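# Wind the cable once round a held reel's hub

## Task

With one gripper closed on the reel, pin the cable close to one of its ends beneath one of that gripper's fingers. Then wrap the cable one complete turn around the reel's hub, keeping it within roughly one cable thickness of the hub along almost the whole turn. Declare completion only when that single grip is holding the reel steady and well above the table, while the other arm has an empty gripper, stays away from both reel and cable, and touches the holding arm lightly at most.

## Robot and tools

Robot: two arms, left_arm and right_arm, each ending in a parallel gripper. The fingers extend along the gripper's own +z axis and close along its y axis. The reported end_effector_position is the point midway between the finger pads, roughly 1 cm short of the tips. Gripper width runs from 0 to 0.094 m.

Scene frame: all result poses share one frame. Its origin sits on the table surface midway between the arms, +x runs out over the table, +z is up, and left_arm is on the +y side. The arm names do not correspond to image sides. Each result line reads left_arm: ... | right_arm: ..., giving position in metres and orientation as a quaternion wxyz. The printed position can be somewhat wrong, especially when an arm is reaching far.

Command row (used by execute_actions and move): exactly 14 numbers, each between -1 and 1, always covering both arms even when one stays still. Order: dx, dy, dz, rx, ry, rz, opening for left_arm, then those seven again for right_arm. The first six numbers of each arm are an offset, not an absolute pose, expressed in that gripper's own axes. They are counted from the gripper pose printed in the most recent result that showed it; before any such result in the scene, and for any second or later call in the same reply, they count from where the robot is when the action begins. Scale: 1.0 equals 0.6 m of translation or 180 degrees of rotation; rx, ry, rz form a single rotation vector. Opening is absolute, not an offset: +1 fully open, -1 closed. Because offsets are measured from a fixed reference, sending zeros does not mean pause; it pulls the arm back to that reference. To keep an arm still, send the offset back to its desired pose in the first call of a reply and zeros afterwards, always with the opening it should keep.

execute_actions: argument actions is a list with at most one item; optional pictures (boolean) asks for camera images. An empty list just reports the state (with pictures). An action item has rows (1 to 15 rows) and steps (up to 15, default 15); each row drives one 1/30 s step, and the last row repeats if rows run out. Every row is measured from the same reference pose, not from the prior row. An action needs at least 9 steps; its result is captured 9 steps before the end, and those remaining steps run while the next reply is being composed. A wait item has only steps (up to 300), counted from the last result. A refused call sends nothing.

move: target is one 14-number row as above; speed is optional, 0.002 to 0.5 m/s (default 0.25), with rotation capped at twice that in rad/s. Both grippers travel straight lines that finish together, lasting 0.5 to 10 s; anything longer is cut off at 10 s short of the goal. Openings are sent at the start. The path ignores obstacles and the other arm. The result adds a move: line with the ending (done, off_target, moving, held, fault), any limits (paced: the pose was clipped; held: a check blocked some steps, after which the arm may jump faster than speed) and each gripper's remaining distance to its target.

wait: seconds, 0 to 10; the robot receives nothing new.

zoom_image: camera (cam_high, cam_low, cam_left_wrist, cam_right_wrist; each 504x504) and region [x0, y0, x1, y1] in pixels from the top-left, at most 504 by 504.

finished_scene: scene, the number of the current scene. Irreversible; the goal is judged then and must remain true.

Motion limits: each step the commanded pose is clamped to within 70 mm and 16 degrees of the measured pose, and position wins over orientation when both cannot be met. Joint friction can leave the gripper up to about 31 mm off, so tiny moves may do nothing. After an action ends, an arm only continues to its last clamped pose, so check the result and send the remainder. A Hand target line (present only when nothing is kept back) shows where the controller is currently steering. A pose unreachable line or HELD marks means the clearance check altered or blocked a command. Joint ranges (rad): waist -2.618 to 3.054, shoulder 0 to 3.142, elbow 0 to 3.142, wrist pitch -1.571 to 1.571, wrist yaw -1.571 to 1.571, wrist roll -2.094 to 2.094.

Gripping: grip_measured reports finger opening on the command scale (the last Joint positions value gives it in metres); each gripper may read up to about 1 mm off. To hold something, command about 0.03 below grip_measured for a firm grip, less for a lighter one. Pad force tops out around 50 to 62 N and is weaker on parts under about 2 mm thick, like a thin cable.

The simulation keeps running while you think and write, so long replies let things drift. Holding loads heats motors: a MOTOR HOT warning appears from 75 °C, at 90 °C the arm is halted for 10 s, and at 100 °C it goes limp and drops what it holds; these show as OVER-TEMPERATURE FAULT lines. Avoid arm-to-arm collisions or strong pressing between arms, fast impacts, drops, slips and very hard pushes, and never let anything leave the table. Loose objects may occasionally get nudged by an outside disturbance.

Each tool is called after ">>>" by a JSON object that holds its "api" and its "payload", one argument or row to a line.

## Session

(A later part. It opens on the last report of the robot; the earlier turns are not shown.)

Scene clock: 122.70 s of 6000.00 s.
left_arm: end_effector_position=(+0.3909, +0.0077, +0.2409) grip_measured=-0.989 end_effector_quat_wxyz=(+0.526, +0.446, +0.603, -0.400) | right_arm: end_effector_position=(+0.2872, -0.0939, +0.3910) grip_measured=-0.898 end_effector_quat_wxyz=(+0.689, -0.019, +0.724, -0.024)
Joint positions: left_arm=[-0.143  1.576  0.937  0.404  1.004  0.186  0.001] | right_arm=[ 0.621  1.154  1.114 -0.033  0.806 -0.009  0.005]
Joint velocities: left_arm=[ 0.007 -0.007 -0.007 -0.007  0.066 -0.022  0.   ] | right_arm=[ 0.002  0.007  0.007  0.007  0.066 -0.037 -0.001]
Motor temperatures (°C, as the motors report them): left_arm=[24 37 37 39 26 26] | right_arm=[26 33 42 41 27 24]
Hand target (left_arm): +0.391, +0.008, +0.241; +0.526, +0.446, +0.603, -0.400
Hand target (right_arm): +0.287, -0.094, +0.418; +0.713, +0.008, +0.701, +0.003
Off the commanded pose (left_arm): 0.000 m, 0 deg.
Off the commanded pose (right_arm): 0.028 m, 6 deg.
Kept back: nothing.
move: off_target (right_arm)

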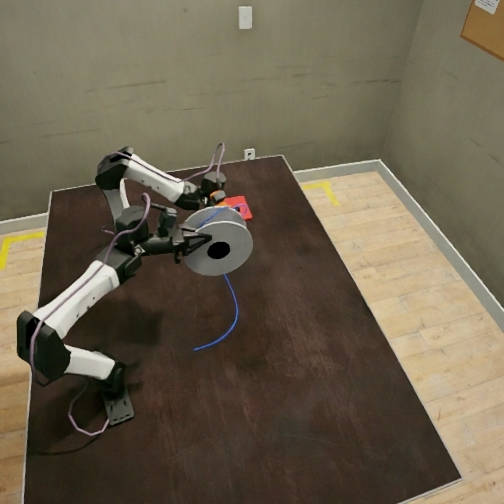

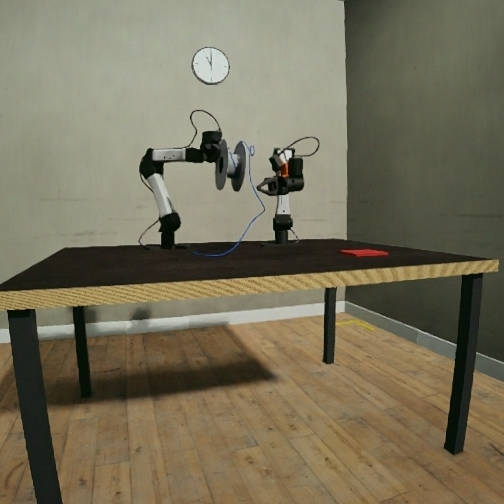

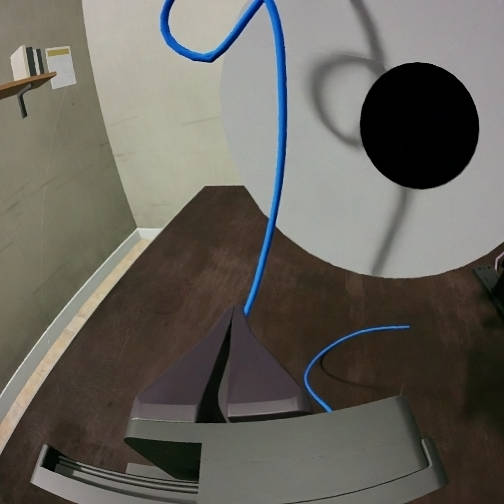

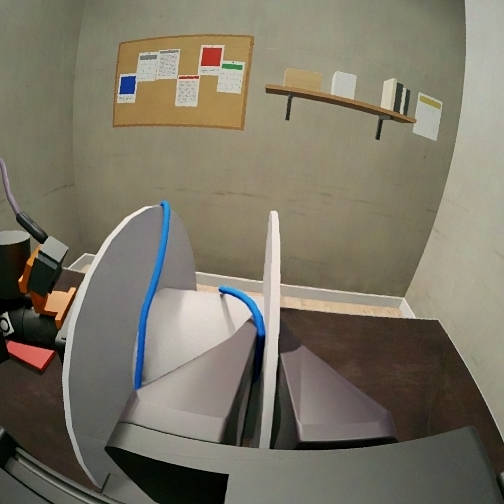

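>>> {"api": "move", "payload": {
  "target": [0,0,0,0,0,0,0.2,-0.052,0,0,0,-0.026,0.03,-1]
}}

>>> {"api": "move", "payload": {
  "target": [0.02,0,0.05,0,0,0,0.2,-0.048,0,0,0,-0.022,0.025,-1],
  "speed": 0.1
}}

>>> {"api": "move", "payload": {
  "target": [0,0,0,0,0,0,-1,-0.048,0,0,0,-0.022,0.025,-1]
}}

Scene clock: 123.80 s of 6000.00 s.
left_arm: end_effector_position=(+0.3909, +0.0077, +0.2409) grip_measured=+0.198 end_effector_quat_wxyz=(+0.526, +0.446, +0.603, -0.400) | right_arm: end_effector_position=(+0.2874, -0.0938, +0.3952) grip_measured=-0.898 end_effector_quat_wxyz=(+0.694, -0.014, +0.719, -0.019)
Joint positions: left_arm=[-0.143  1.576  0.937  0.404  1.004  0.186  0.056] | right_arm=[ 0.621  1.154  1.114 -0.011  0.806 -0.009  0.005]
Joint velocities: left_arm=[ 0.002 -0.002 -0.002 -0.081  0.037 -0.051  0.   ] | right_arm=[-0.017 -0.017 -0.007  0.037 -0.066 -0.051  0.001]
Motor temperatures (°C, as the motors report them): left_arm=[24 37 37 39 26 26] | right_arm=[26 33 42 41 27 24]
Hand target (left_arm): +0.391, +0.008, +0.241; +0.526, +0.446, +0.603, -0.400
Hand target (right_arm): +0.287, -0.094, +0.421; +0.717, +0.014, +0.696, +0.009
Off the commanded pose (left_arm): 0.000 m, 0 deg.
Off the commanded pose (right_arm): 0.027 m, 6 deg.
Kept back: nothing.
move: off_target (right_arm)

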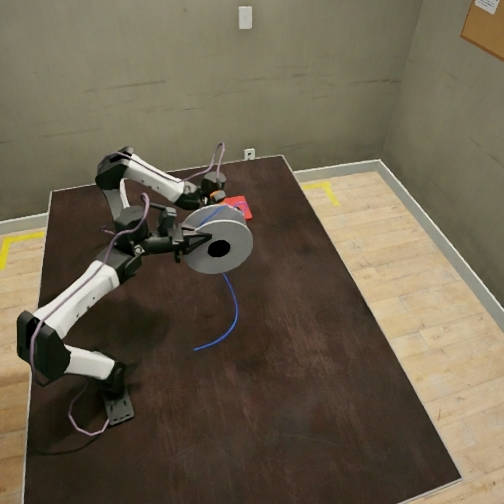

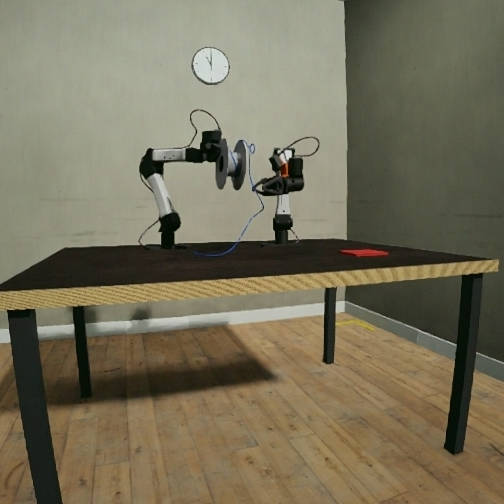

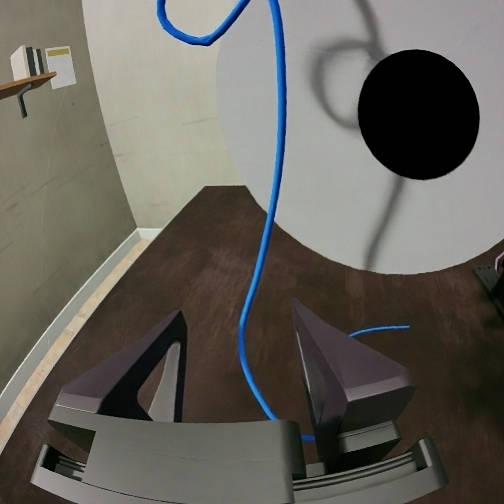

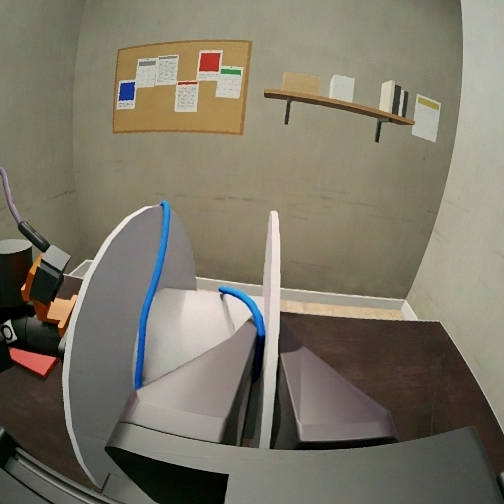

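Scene clock: 124.77 s of 6000.00 s.
left_arm: end_effector_position=(+0.3938, -0.0158, +0.2270) grip_measured=+0.198 end_effector_quat_wxyz=(+0.527, +0.449, +0.601, -0.399) | right_arm: end_effector_position=(+0.2874, -0.0938, +0.3953) grip_measured=-0.898 end_effector_quat_wxyz=(+0.694, -0.014, +0.719, -0.019)
Joint positions: left_arm=[-0.207  1.639  0.937  0.484  0.943  0.17   0.056] | right_arm=[ 0.621  1.154  1.114 -0.01   0.806 -0.009  0.005]
Joint velocities: left_arm=[-0.002  0.002  0.007  0.022 -0.022  0.051 -0.001] | right_arm=[ 0.002 -0.017  0.002 -0.007 -0.037  0.066 -0.001]
Motor temperatures (°C, as the motors report them): left_arm=[24 37 37 39 26 26] | right_arm=[26 33 42 41 27 24]
Hand target (left_arm): +0.399, -0.019, +0.225; +0.526, +0.446, +0.603, -0.400
Hand target (right_arm): +0.287, -0.094, +0.423; +0.718, +0.014, +0.695, +0.009
Off the commanded pose (left_arm): 0.006 m, 0 deg.
Off the commanded pose (right_arm): 0.029 m, 6 deg.
Kept back: nothing.
move: off_target (right_arm)

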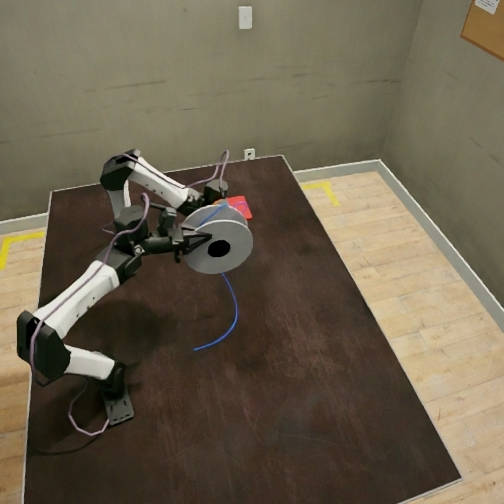

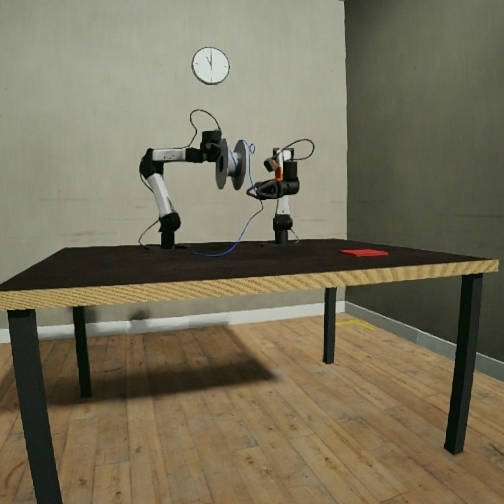

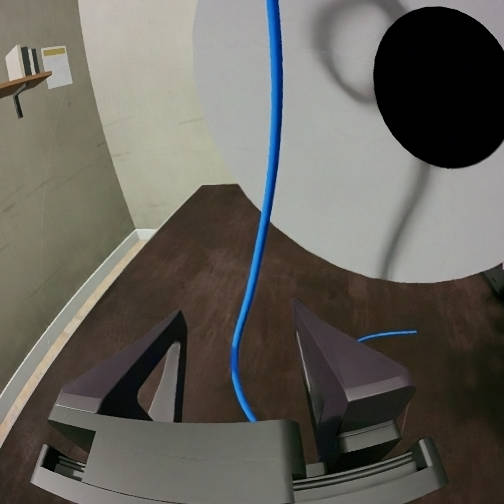

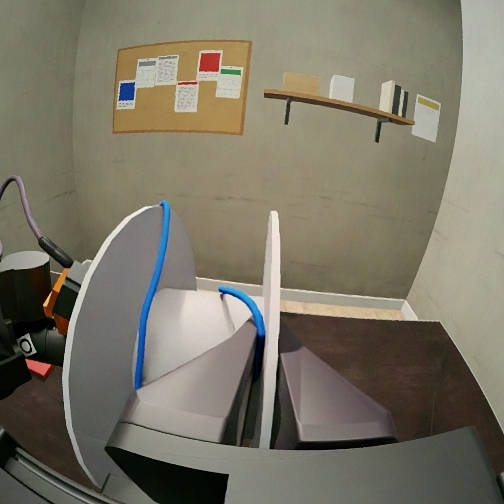

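Scene clock: 125.50 s of 6000.00 s.
left_arm: end_effector_position=(+0.3938, -0.0158, +0.2270) grip_measured=-0.966 end_effector_quat_wxyz=(+0.527, +0.449, +0.601, -0.399) | right_arm: end_effector_position=(+0.2874, -0.0938, +0.3949) grip_measured=-0.898 end_effector_quat_wxyz=(+0.694, -0.014, +0.720, -0.019)
Joint positions: left_arm=[-0.207  1.639  0.937  0.484  0.943  0.17   0.002] | right_arm=[ 0.621  1.154  1.114 -0.012  0.806 -0.009  0.005]
Joint velocities: left_arm=[-0.002 -0.022  0.017  0.007 -0.037  0.007 -0.   ] | right_arm=[ 0.002 -0.007 -0.022  0.037  0.022 -0.007 -0.   ]
Motor temperatures (°C, as the motors report them): left_arm=[24 37 37 39 26 26] | right_arm=[26 33 42 41 27 24]
Hand target (left_arm): +0.394, -0.016, +0.227; +0.527, +0.449, +0.601, -0.399
Hand target (right_arm): +0.287, -0.094, +0.423; +0.718, +0.014, +0.695, +0.009
Off the commanded pose (left_arm): 0.000 m, 0 deg.
Off the commanded pose (right_arm): 0.029 m, 6 deg.
Kept back: nothing.
move: off_target (right_arm)

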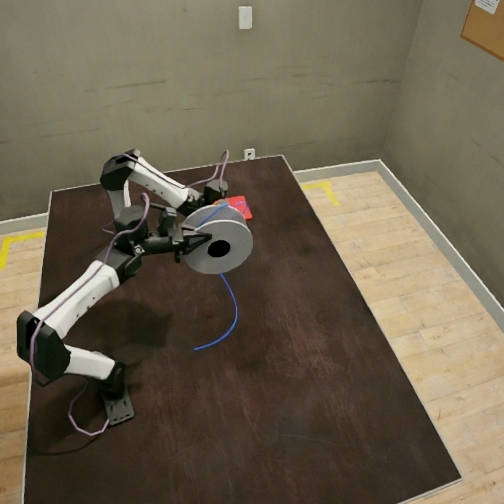

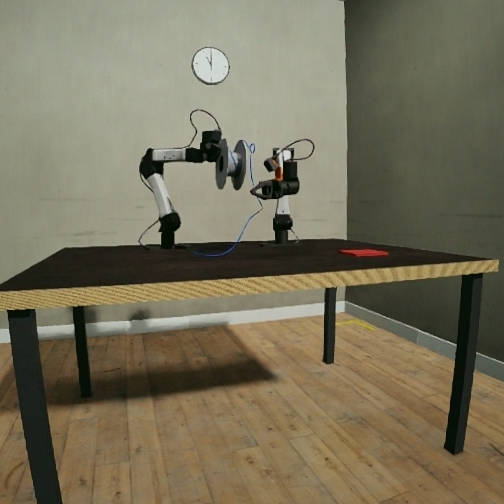

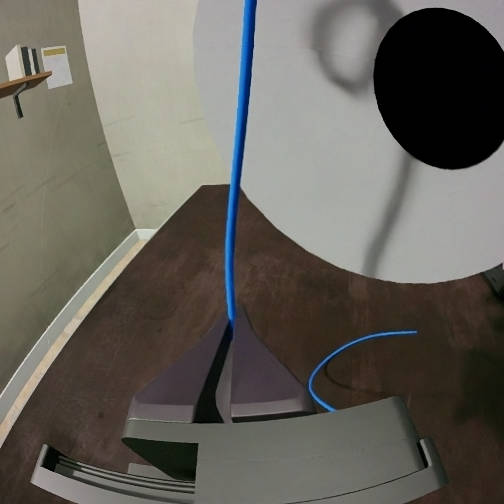

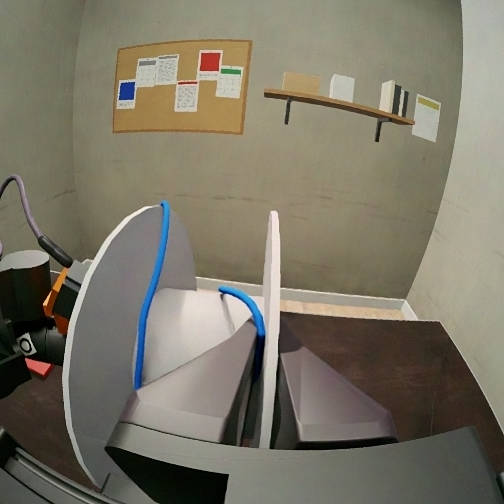

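>>> {"api": "move", "payload": {
  "target": [-0.24,0.245,0.067,0,0,0.3,-1,0.14,0,-0.15,0,-0.015,0.02,-1],
  "speed": 0.12
}}

Scene clock: 130.40 s of 6000.00 s.
left_arm: end_effector_position=(+0.5430, -0.0334, +0.3769) grip_measured=-0.967 end_effector_quat_wxyz=(+0.658, +0.671, +0.324, -0.115) | right_arm: end_effector_position=(+0.1982, -0.0934, +0.3082) grip_measured=-0.898 end_effector_quat_wxyz=(+0.700, -0.008, +0.714, -0.016)
Joint positions: left_arm=[-0.138  2.191  2.285 -0.302  1.018  1.126  0.002] | right_arm=[0.98  0.911 0.644 0.216 1.168 0.012 0.005]
Joint velocities: left_arm=[ 0.002 -0.002  0.002 -0.037 -0.051 -0.037 -0.001] | right_arm=[ 0.007 -0.002  0.007  0.051 -0.081  0.037  0.   ]
Motor temperatures (°C, as the motors report them): left_arm=[24 38 37 38 26 26] | right_arm=[26 33 42 41 27 24]
Hand target (left_arm): +0.551, -0.030, +0.367; +0.652, +0.672, +0.332, -0.117
Hand target (right_arm): +0.194, -0.096, +0.314; +0.708, +0.010, +0.706, +0.004
Off the commanded pose (left_arm): 0.016 m, 1 deg.
Off the commanded pose (right_arm): 0.008 m, 3 deg.
Kept back: nothing.
move: off_target (left_arm, right_arm)

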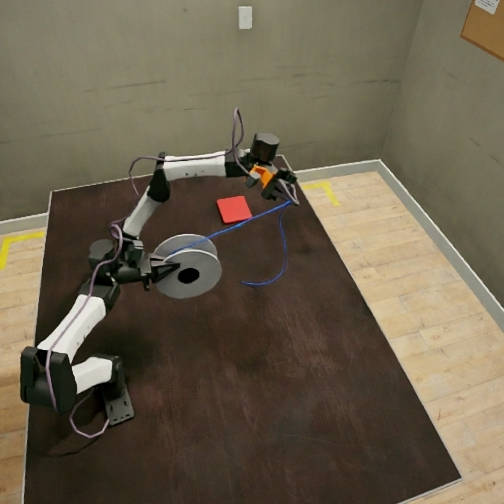

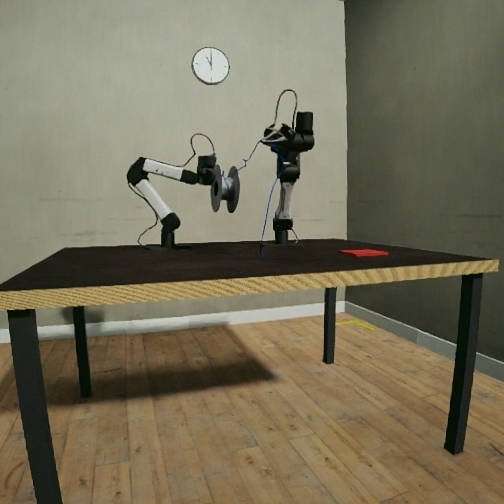

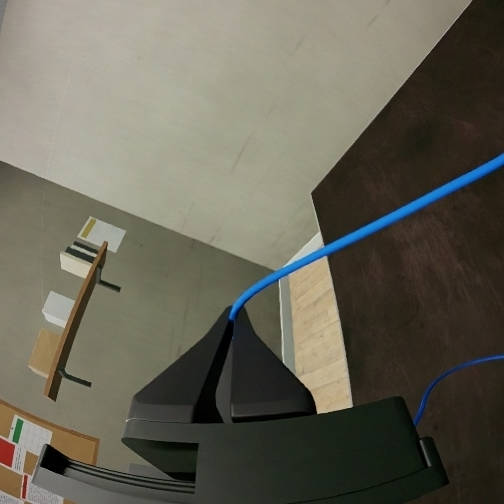

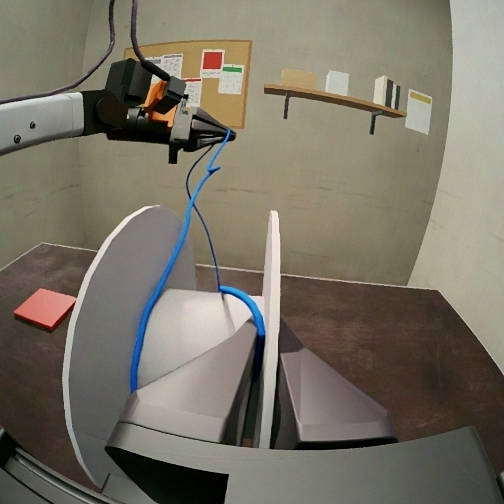

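>>> {"api": "move", "payload": {
  "target": [0.015,-0.037,0.1,0,0,0,-1,-0.01,-0.004,-0.006,0,-0.008,0.017,-1],
  "speed": 0.08
}}

>>> {"api": "move", "payload": {
  "target": [0.08,-0.275,0.003,0,0,-0.1,-1,-0.2,0,0,0,-0.008,0.017,-1],
  "speed": 0.1
}}

>>> {"api": "zoom_image", "payload": {
  "camera": "cam_low",
  "region": [150,80,330,260]
}}

Scene clock: 132.63 s of 6000.00 s.
left_arm: end_effector_position=(+0.5471, -0.0878, +0.3500) grip_measured=-0.967 end_effector_quat_wxyz=(+0.655, +0.674, +0.320, -0.119) | right_arm: end_effector_position=(+0.1981, -0.0941, +0.3085) grip_measured=-0.898 end_effector_quat_wxyz=(+0.700, -0.006, +0.714, -0.017)
Joint positions: left_arm=[-0.238  2.279  2.317 -0.228  0.932  1.101  0.002] | right_arm=[0.98  0.911 0.644 0.218 1.173 0.012 0.005]
Joint velocities: left_arm=[ 0.017  0.002  0.002  0.022 -0.022  0.037  0.   ] | right_arm=[-0.032  0.002 -0.022 -0.037  0.022  0.022  0.001]
Motor temperatures (°C, as the motors report them): left_arm=[24 38 38 38 26 26] | right_arm=[26 33 42 41 27 24]
Hand target (left_arm): +0.553, -0.090, +0.347; +0.657, +0.671, +0.324, -0.115
Hand target (right_arm): +0.195, -0.096, +0.314; +0.708, +0.010, +0.706, +0.003
Off the commanded pose (left_arm): 0.007 m, 1 deg.
Off the commanded pose (right_arm): 0.007 m, 3 deg.
Kept back: nothing.
move: off_target (right_arm)

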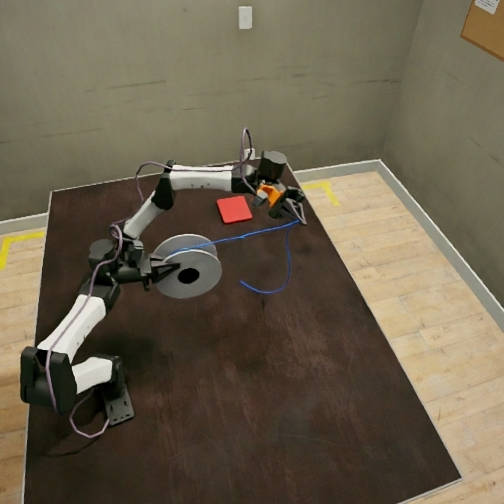

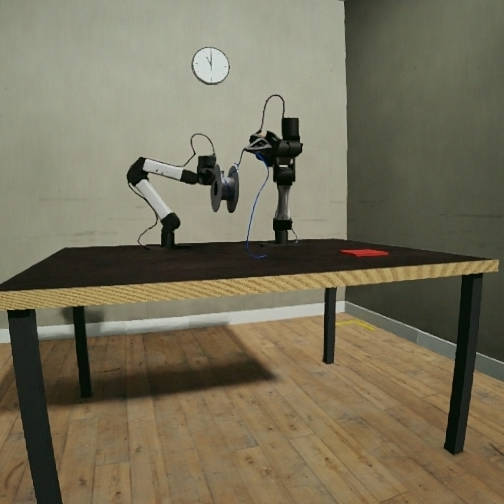

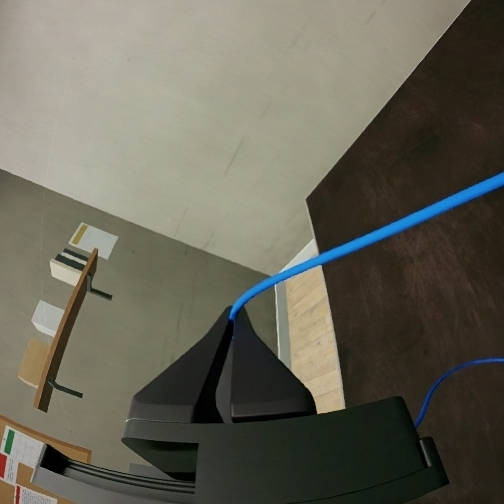

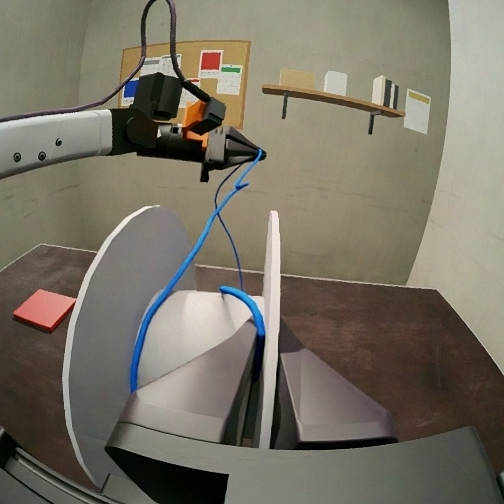

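Scene clock: 134.90 s of 6000.00 s.
left_arm: end_effector_position=(+0.4929, -0.0866, +0.2001) grip_measured=-0.966 end_effector_quat_wxyz=(+0.636, +0.618, +0.409, -0.215) | right_arm: end_effector_position=(+0.1993, -0.0914, +0.4114) grip_measured=-0.898 end_effector_quat_wxyz=(+0.701, -0.008, +0.713, -0.019)
Joint positions: left_arm=[-0.276  2.117  1.423  0.536  0.901  0.785  0.002] | right_arm=[ 0.98   0.99   1.086 -0.139  1.173  0.002  0.005]
Joint velocities: left_arm=[ 0.012  0.007 -0.002 -0.022 -0.022  0.007  0.   ] | right_arm=[-0.012 -0.012 -0.002  0.022  0.007  0.066  0.   ]
Motor temperatures (°C, as the motors report them): left_arm=[24 40 37 38 26 26] | right_arm=[26 32 42 41 27 24]
Hand target (left_arm): +0.489, -0.087, +0.188; +0.628, +0.616, +0.422, -0.220
Hand target (right_arm): +0.200, -0.092, +0.428; +0.709, +0.013, +0.705, +0.002
Off the commanded pose (left_arm): 0.013 m, 2 deg.
Off the commanded pose (right_arm): 0.017 m, 4 deg.
Kept back: nothing.
move: off_target (left_arm, right_arm)

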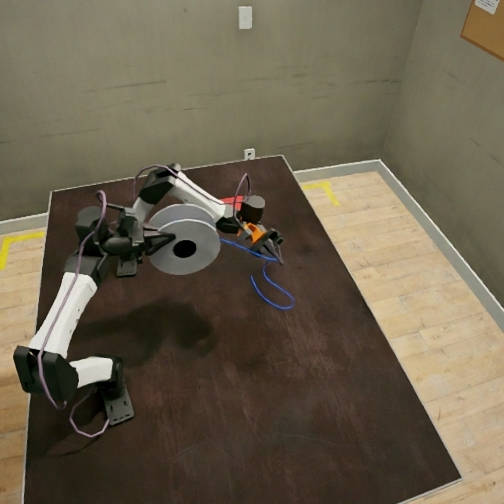

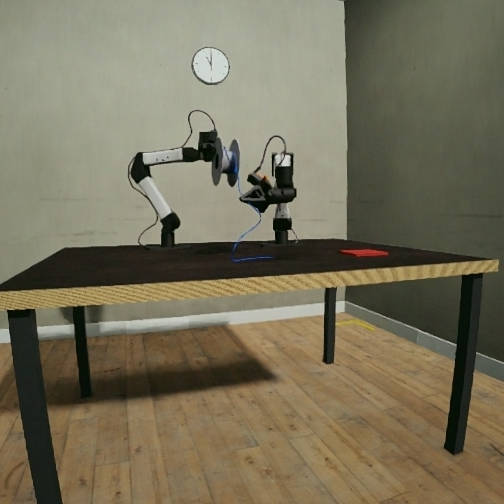

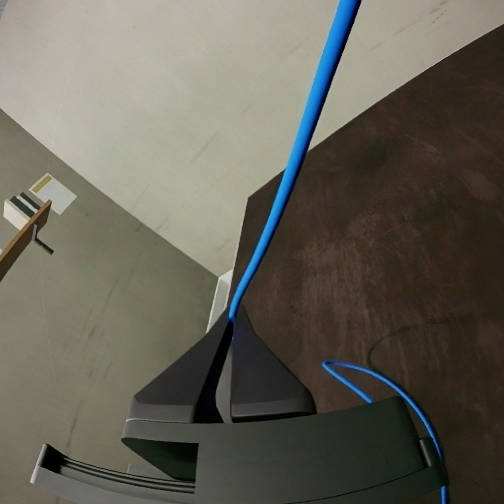

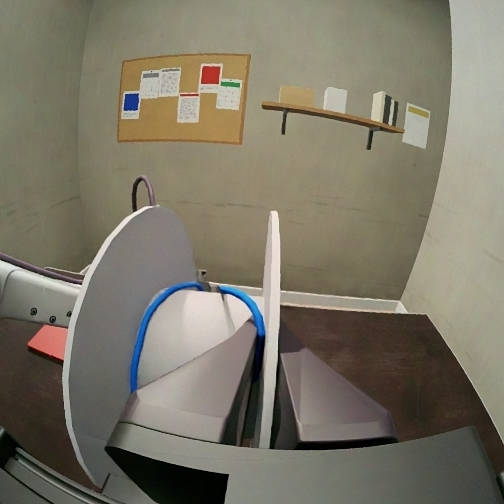

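Region (150, 80, 330, 260) of cam_low's 504x504 image, scaled by 2.800, with more detail than that image has.

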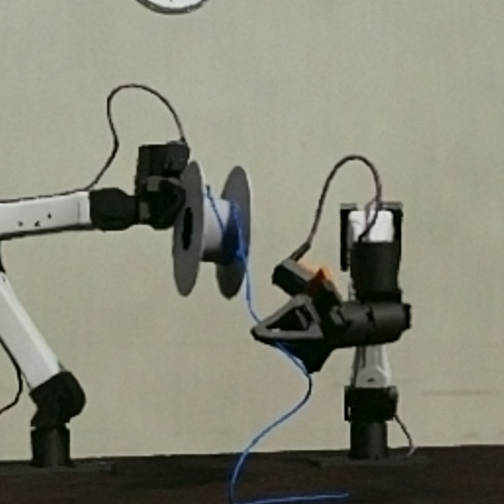

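>>> {"api": "move", "payload": {
  "target": [0.022,-0.322,-0.065,0,0,-0.22,-1,-0.035,0,0.22,0,-0.012,0.02,-1],
  "speed": 0.1
}}

>>> {"api": "zoom_image", "payload": {
  "camera": "cam_low",
  "region": [170,110,320,260]
}}

Scene clock: 139.57 s of 6000.00 s.
left_arm: end_effector_position=(+0.3498, -0.0761, +0.0919) grip_measured=-0.966 end_effector_quat_wxyz=(+0.545, +0.448, +0.576, -0.413) | right_arm: end_effector_position=(+0.3271, -0.0909, +0.4017) grip_measured=-0.898 end_effector_quat_wxyz=(+0.690, -0.016, +0.723, -0.023)
Joint positions: left_arm=[-0.421  2.094  0.683  1.32   0.758  0.075  0.002] | right_arm=[ 0.523  1.279  1.23  -0.012  0.711 -0.015  0.005]
Joint velocities: left_arm=[ 0.002 -0.002  0.017 -0.037  0.007 -0.037 -0.   ] | right_arm=[-0.007 -0.017  0.002  0.051  0.007 -0.022 -0.001]
Motor temperatures (°C, as the motors report them): left_arm=[24 41 37 39 26 26] | right_arm=[26 32 43 41 26 24]
Hand target (left_arm): +0.342, -0.073, +0.074; +0.526, +0.444, +0.594, -0.417
Hand target (right_arm): +0.329, -0.094, +0.430; +0.716, +0.012, +0.698, +0.002
Off the commanded pose (left_arm): 0.019 m, 3 deg.
Off the commanded pose (right_arm): 0.029 m, 6 deg.
Kept back: nothing.
move: off_target (left_arm, right_arm)

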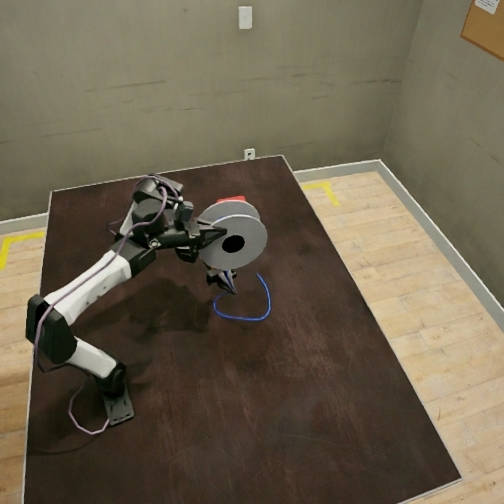

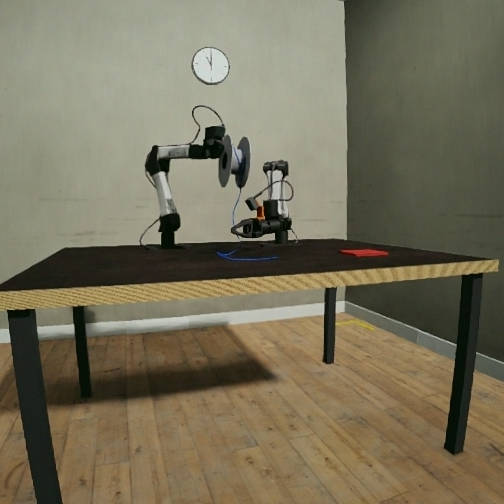

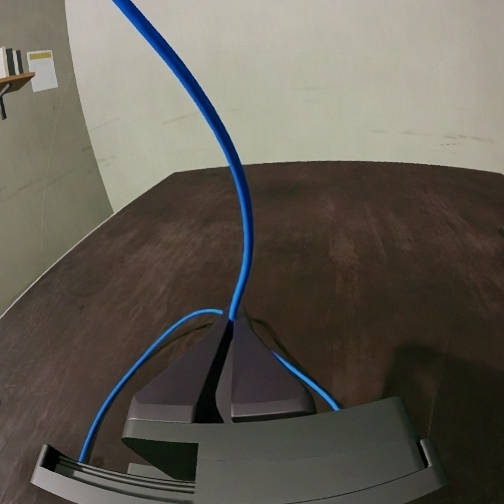

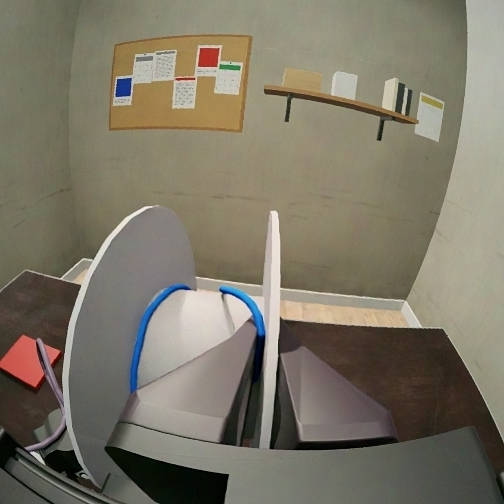

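Region (170, 110, 320, 260) of cam_low's 504x504 image, scaled by 3.360, with more detail than that image has.

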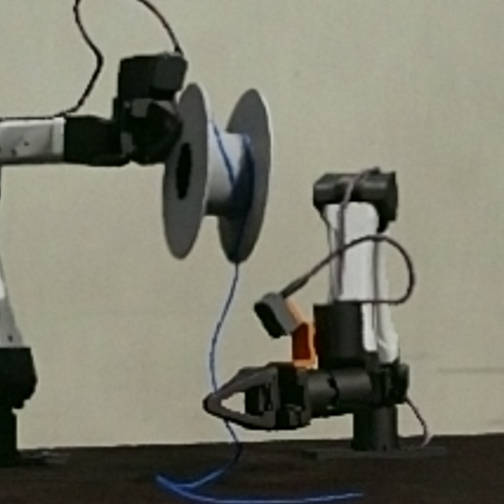

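>>> {"api": "move", "payload": {
  "target": [0,-0.2,-0.05,0,0,-0.1,-1,-0.06,-0.004,0,0,-0.023,0.024,-1],
  "speed": 0.08
}}

>>> {"api": "zoom_image", "payload": {
  "camera": "cam_low",
  "region": [170,110,320,260]
}}

Scene clock: 142.27 s of 6000.00 s.
left_arm: end_effector_position=(+0.2364, -0.0825, +0.0960) grip_measured=-0.966 end_effector_quat_wxyz=(+0.486, +0.356, +0.633, -0.487) | right_arm: end_effector_position=(+0.3260, -0.0916, +0.4032) grip_measured=-0.898 end_effector_quat_wxyz=(+0.684, -0.021, +0.728, -0.027)
Joint positions: left_arm=[-0.701  1.957  0.326  1.57   0.468 -0.247  0.002] | right_arm=[ 0.523  1.279  1.253 -0.054  0.71  -0.015  0.005]
Joint velocities: left_arm=[-0.012  0.002  0.017  0.022 -0.095  0.007  0.001] | right_arm=[ 0.007 -0.002 -0.012 -0.007 -0.007  0.007 -0.   ]
Motor temperatures (°C, as the motors report them): left_arm=[24 41 36 39 26 26] | right_arm=[26 32 43 42 26 24]
Hand target (left_arm): +0.227, -0.078, +0.090; +0.471, +0.356, +0.642, -0.489
Hand target (right_arm): +0.326, -0.093, +0.437; +0.716, +0.010, +0.698, +0.003
Off the commanded pose (left_arm): 0.012 m, 2 deg.
Off the commanded pose (right_arm): 0.035 m, 7 deg.
joint sent to its limit (left arm) — the command would take joint 4 (wrist pitch) past its upper limit, so that joint was sent only as far as its limit.
Kept back: nothing.
move: off_target (left_arm, right_arm)

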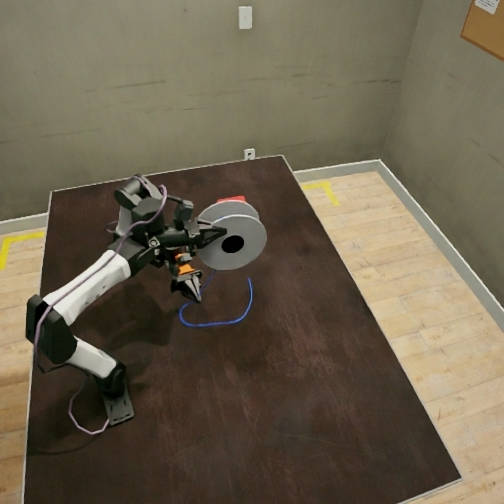

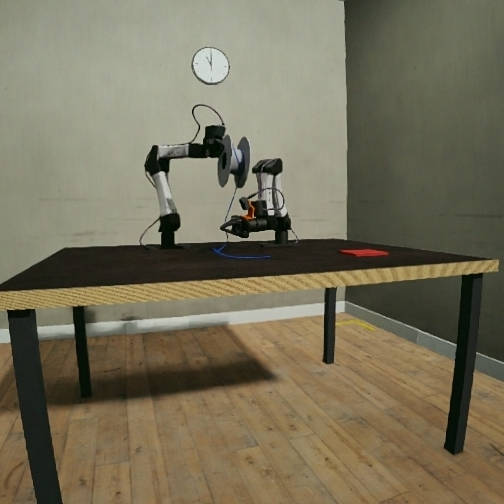

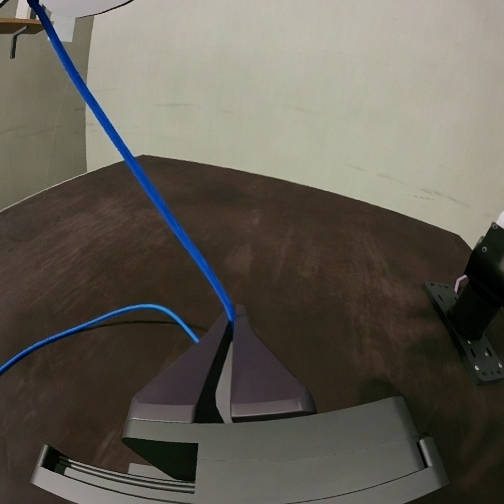

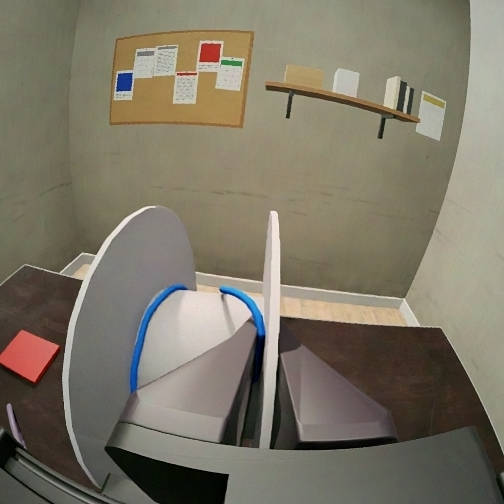

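Region (170, 110, 320, 260) of cam_low's 504x504 image, scaled by 3.360, with more detail than that image has.

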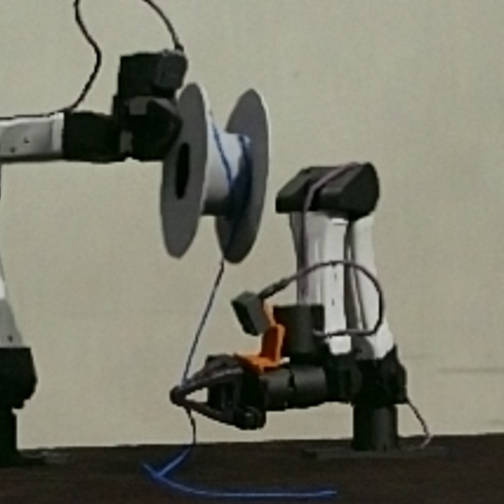

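Taut. Release and retreat.

>>> {"api": "move", "payload": {
  "target": [0,0,0,0,0,0,0.3,-0.056,-0.003,0,0,-0.028,0.028,-1]
}}

>>> {"api": "move", "payload": {
  "target": [-0.1,0,-0.3,0,0,0,0.3,-0.05,-0.003,0,0,-0.023,0.024,-1],
  "speed": 0.15
}}

>>> {"api": "zoom_image", "payload": {
  "camera": "cam_low",
  "region": [190,120,290,220]
}}

Scene clock: 143.43 s of 6000.00 s.
left_arm: end_effector_position=(+0.2367, -0.0824, +0.0959) grip_measured=+0.298 end_effector_quat_wxyz=(+0.486, +0.355, +0.634, -0.487) | right_arm: end_effector_position=(+0.3262, -0.0915, +0.4055) grip_measured=-0.898 end_effector_quat_wxyz=(+0.688, -0.018, +0.725, -0.024)
Joint positions: left_arm=[-0.701  1.957  0.326  1.57   0.466 -0.248  0.061] | right_arm=[ 0.523  1.279  1.253 -0.043  0.71  -0.014  0.005]
Joint velocities: left_arm=[ 0.002 -0.027 -0.002 -0.081  0.066 -0.081 -0.001] | right_arm=[ 0.007  0.002 -0.002 -0.066  0.051  0.037 -0.001]
Motor temperatures (°C, as the motors report them): left_arm=[24 41 36 39 26 26] | right_arm=[26 32 43 42 26 24]
Hand target (left_arm): +0.236, -0.083, +0.096; +0.485, +0.356, +0.633, -0.486
Hand target (right_arm): +0.326, -0.093, +0.436; +0.716, +0.010, +0.698, +0.004
Off the commanded pose (left_arm): 0.000 m, 0 deg.
Off the commanded pose (right_arm): 0.031 m, 6 deg.
joint sent to its limit (left arm) — the command would take joint 4 (wrist pitch) past its upper limit, so that joint was sent only as far as its limit.
Kept back: nothing.
move: off_target (right_arm)

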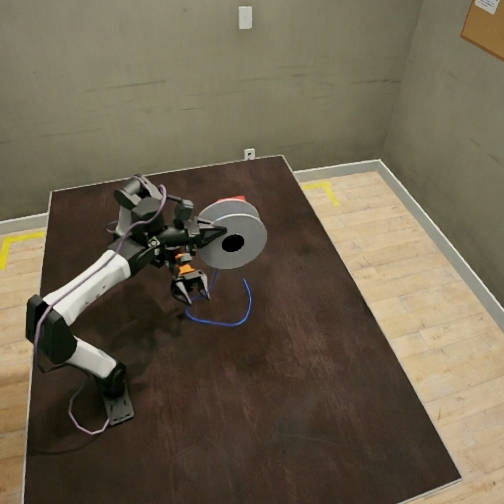

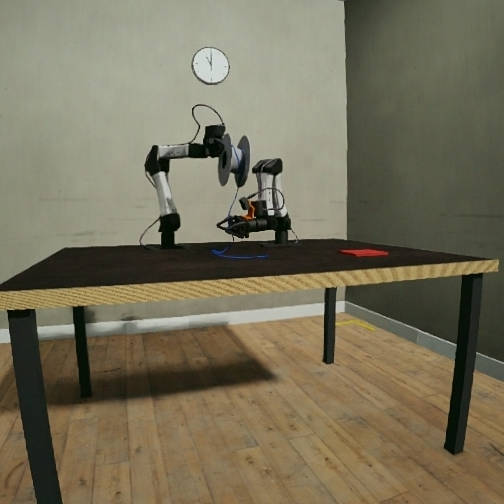

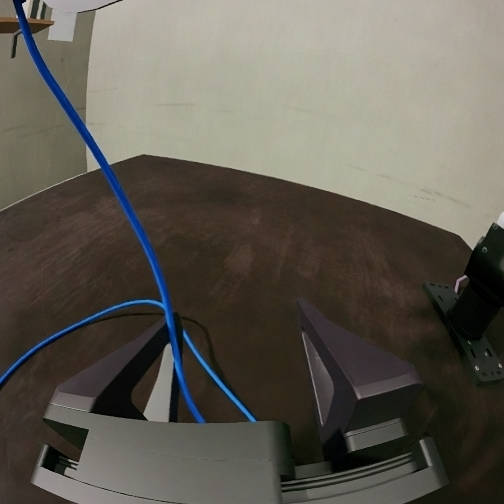

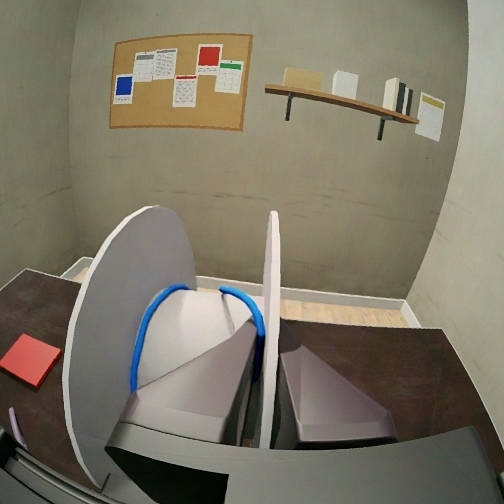

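Scene clock: 146.23 s of 6000.00 s.
left_arm: end_effector_position=(+0.2039, +0.0900, +0.1604) grip_measured=+0.298 end_effector_quat_wxyz=(+0.484, +0.349, +0.632, -0.495) | right_arm: end_effector_position=(+0.3261, -0.0916, +0.4037) grip_measured=-0.898 end_effector_quat_wxyz=(+0.685, -0.020, +0.728, -0.026)
Joint positions: left_arm=[ 0.103  0.804  0.042  0.621  1.273 -0.157  0.061] | right_arm=[ 0.523  1.279  1.253 -0.052  0.71  -0.013  0.005]
Joint velocities: left_arm=[ 0.002 -0.017  0.002 -0.037 -0.051 -0.007  0.002] | right_arm=[ 0.007  0.002  0.002  0.051 -0.022 -0.066  0.   ]
Motor temperatures (°C, as the motors report them): left_arm=[24 40 36 38 26 26] | right_arm=[26 32 44 42 26 24]
Hand target (left_arm): +0.204, +0.091, +0.162; +0.487, +0.350, +0.631, -0.492
Hand target (right_arm): +0.326, -0.093, +0.435; +0.714, +0.008, +0.700, +0.002
Off the commanded pose (left_arm): 0.004 m, 1 deg.
Off the commanded pose (right_arm): 0.032 m, 6 deg.
Kept back: nothing.
move: off_target (right_arm)

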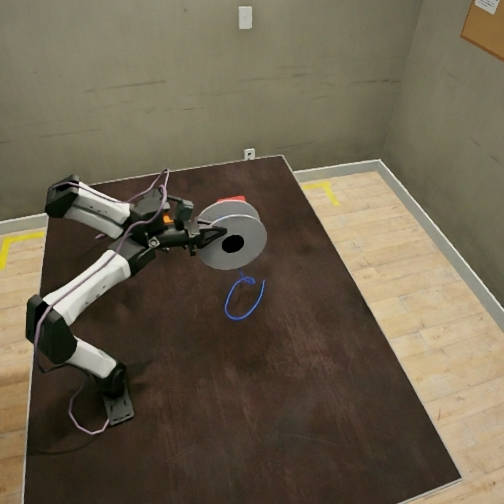

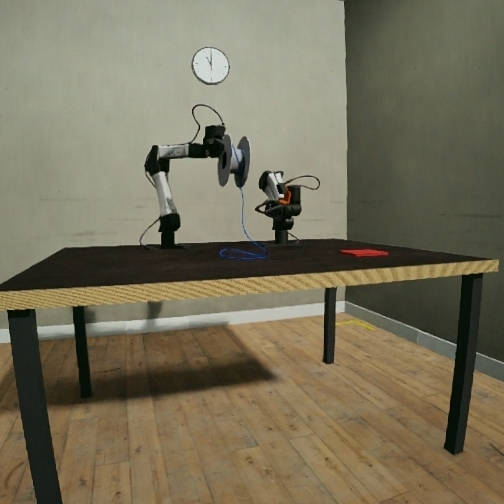

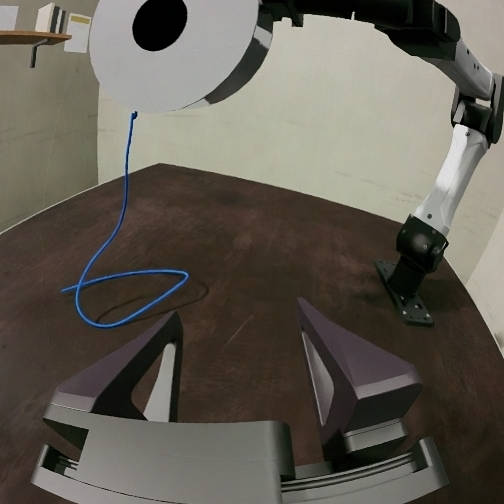

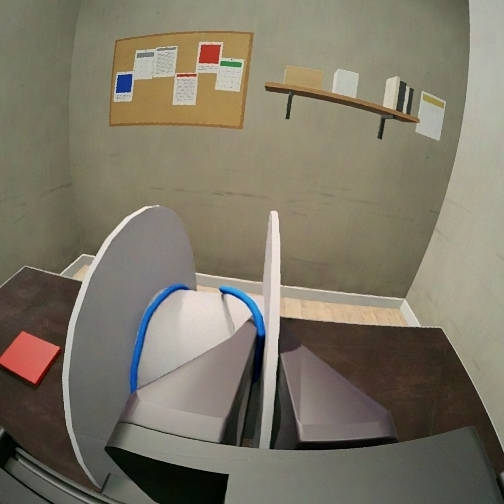

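Region (190, 120, 290, 220) of cam_low's 504x504 image, scaled by 5.040, with more detail than that image has.

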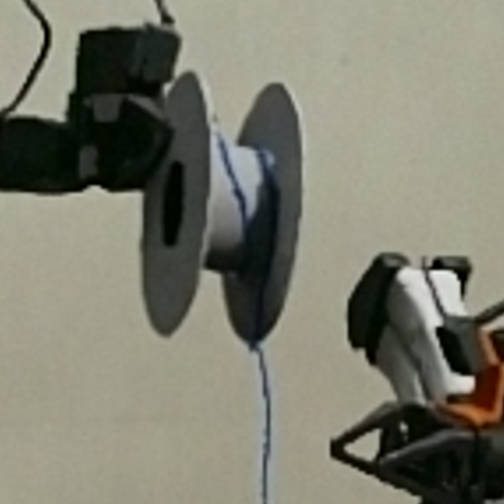

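>>> {"api": "finished_scene", "payload": {
  "scene": 2
}}

The scene is finished: the task was done.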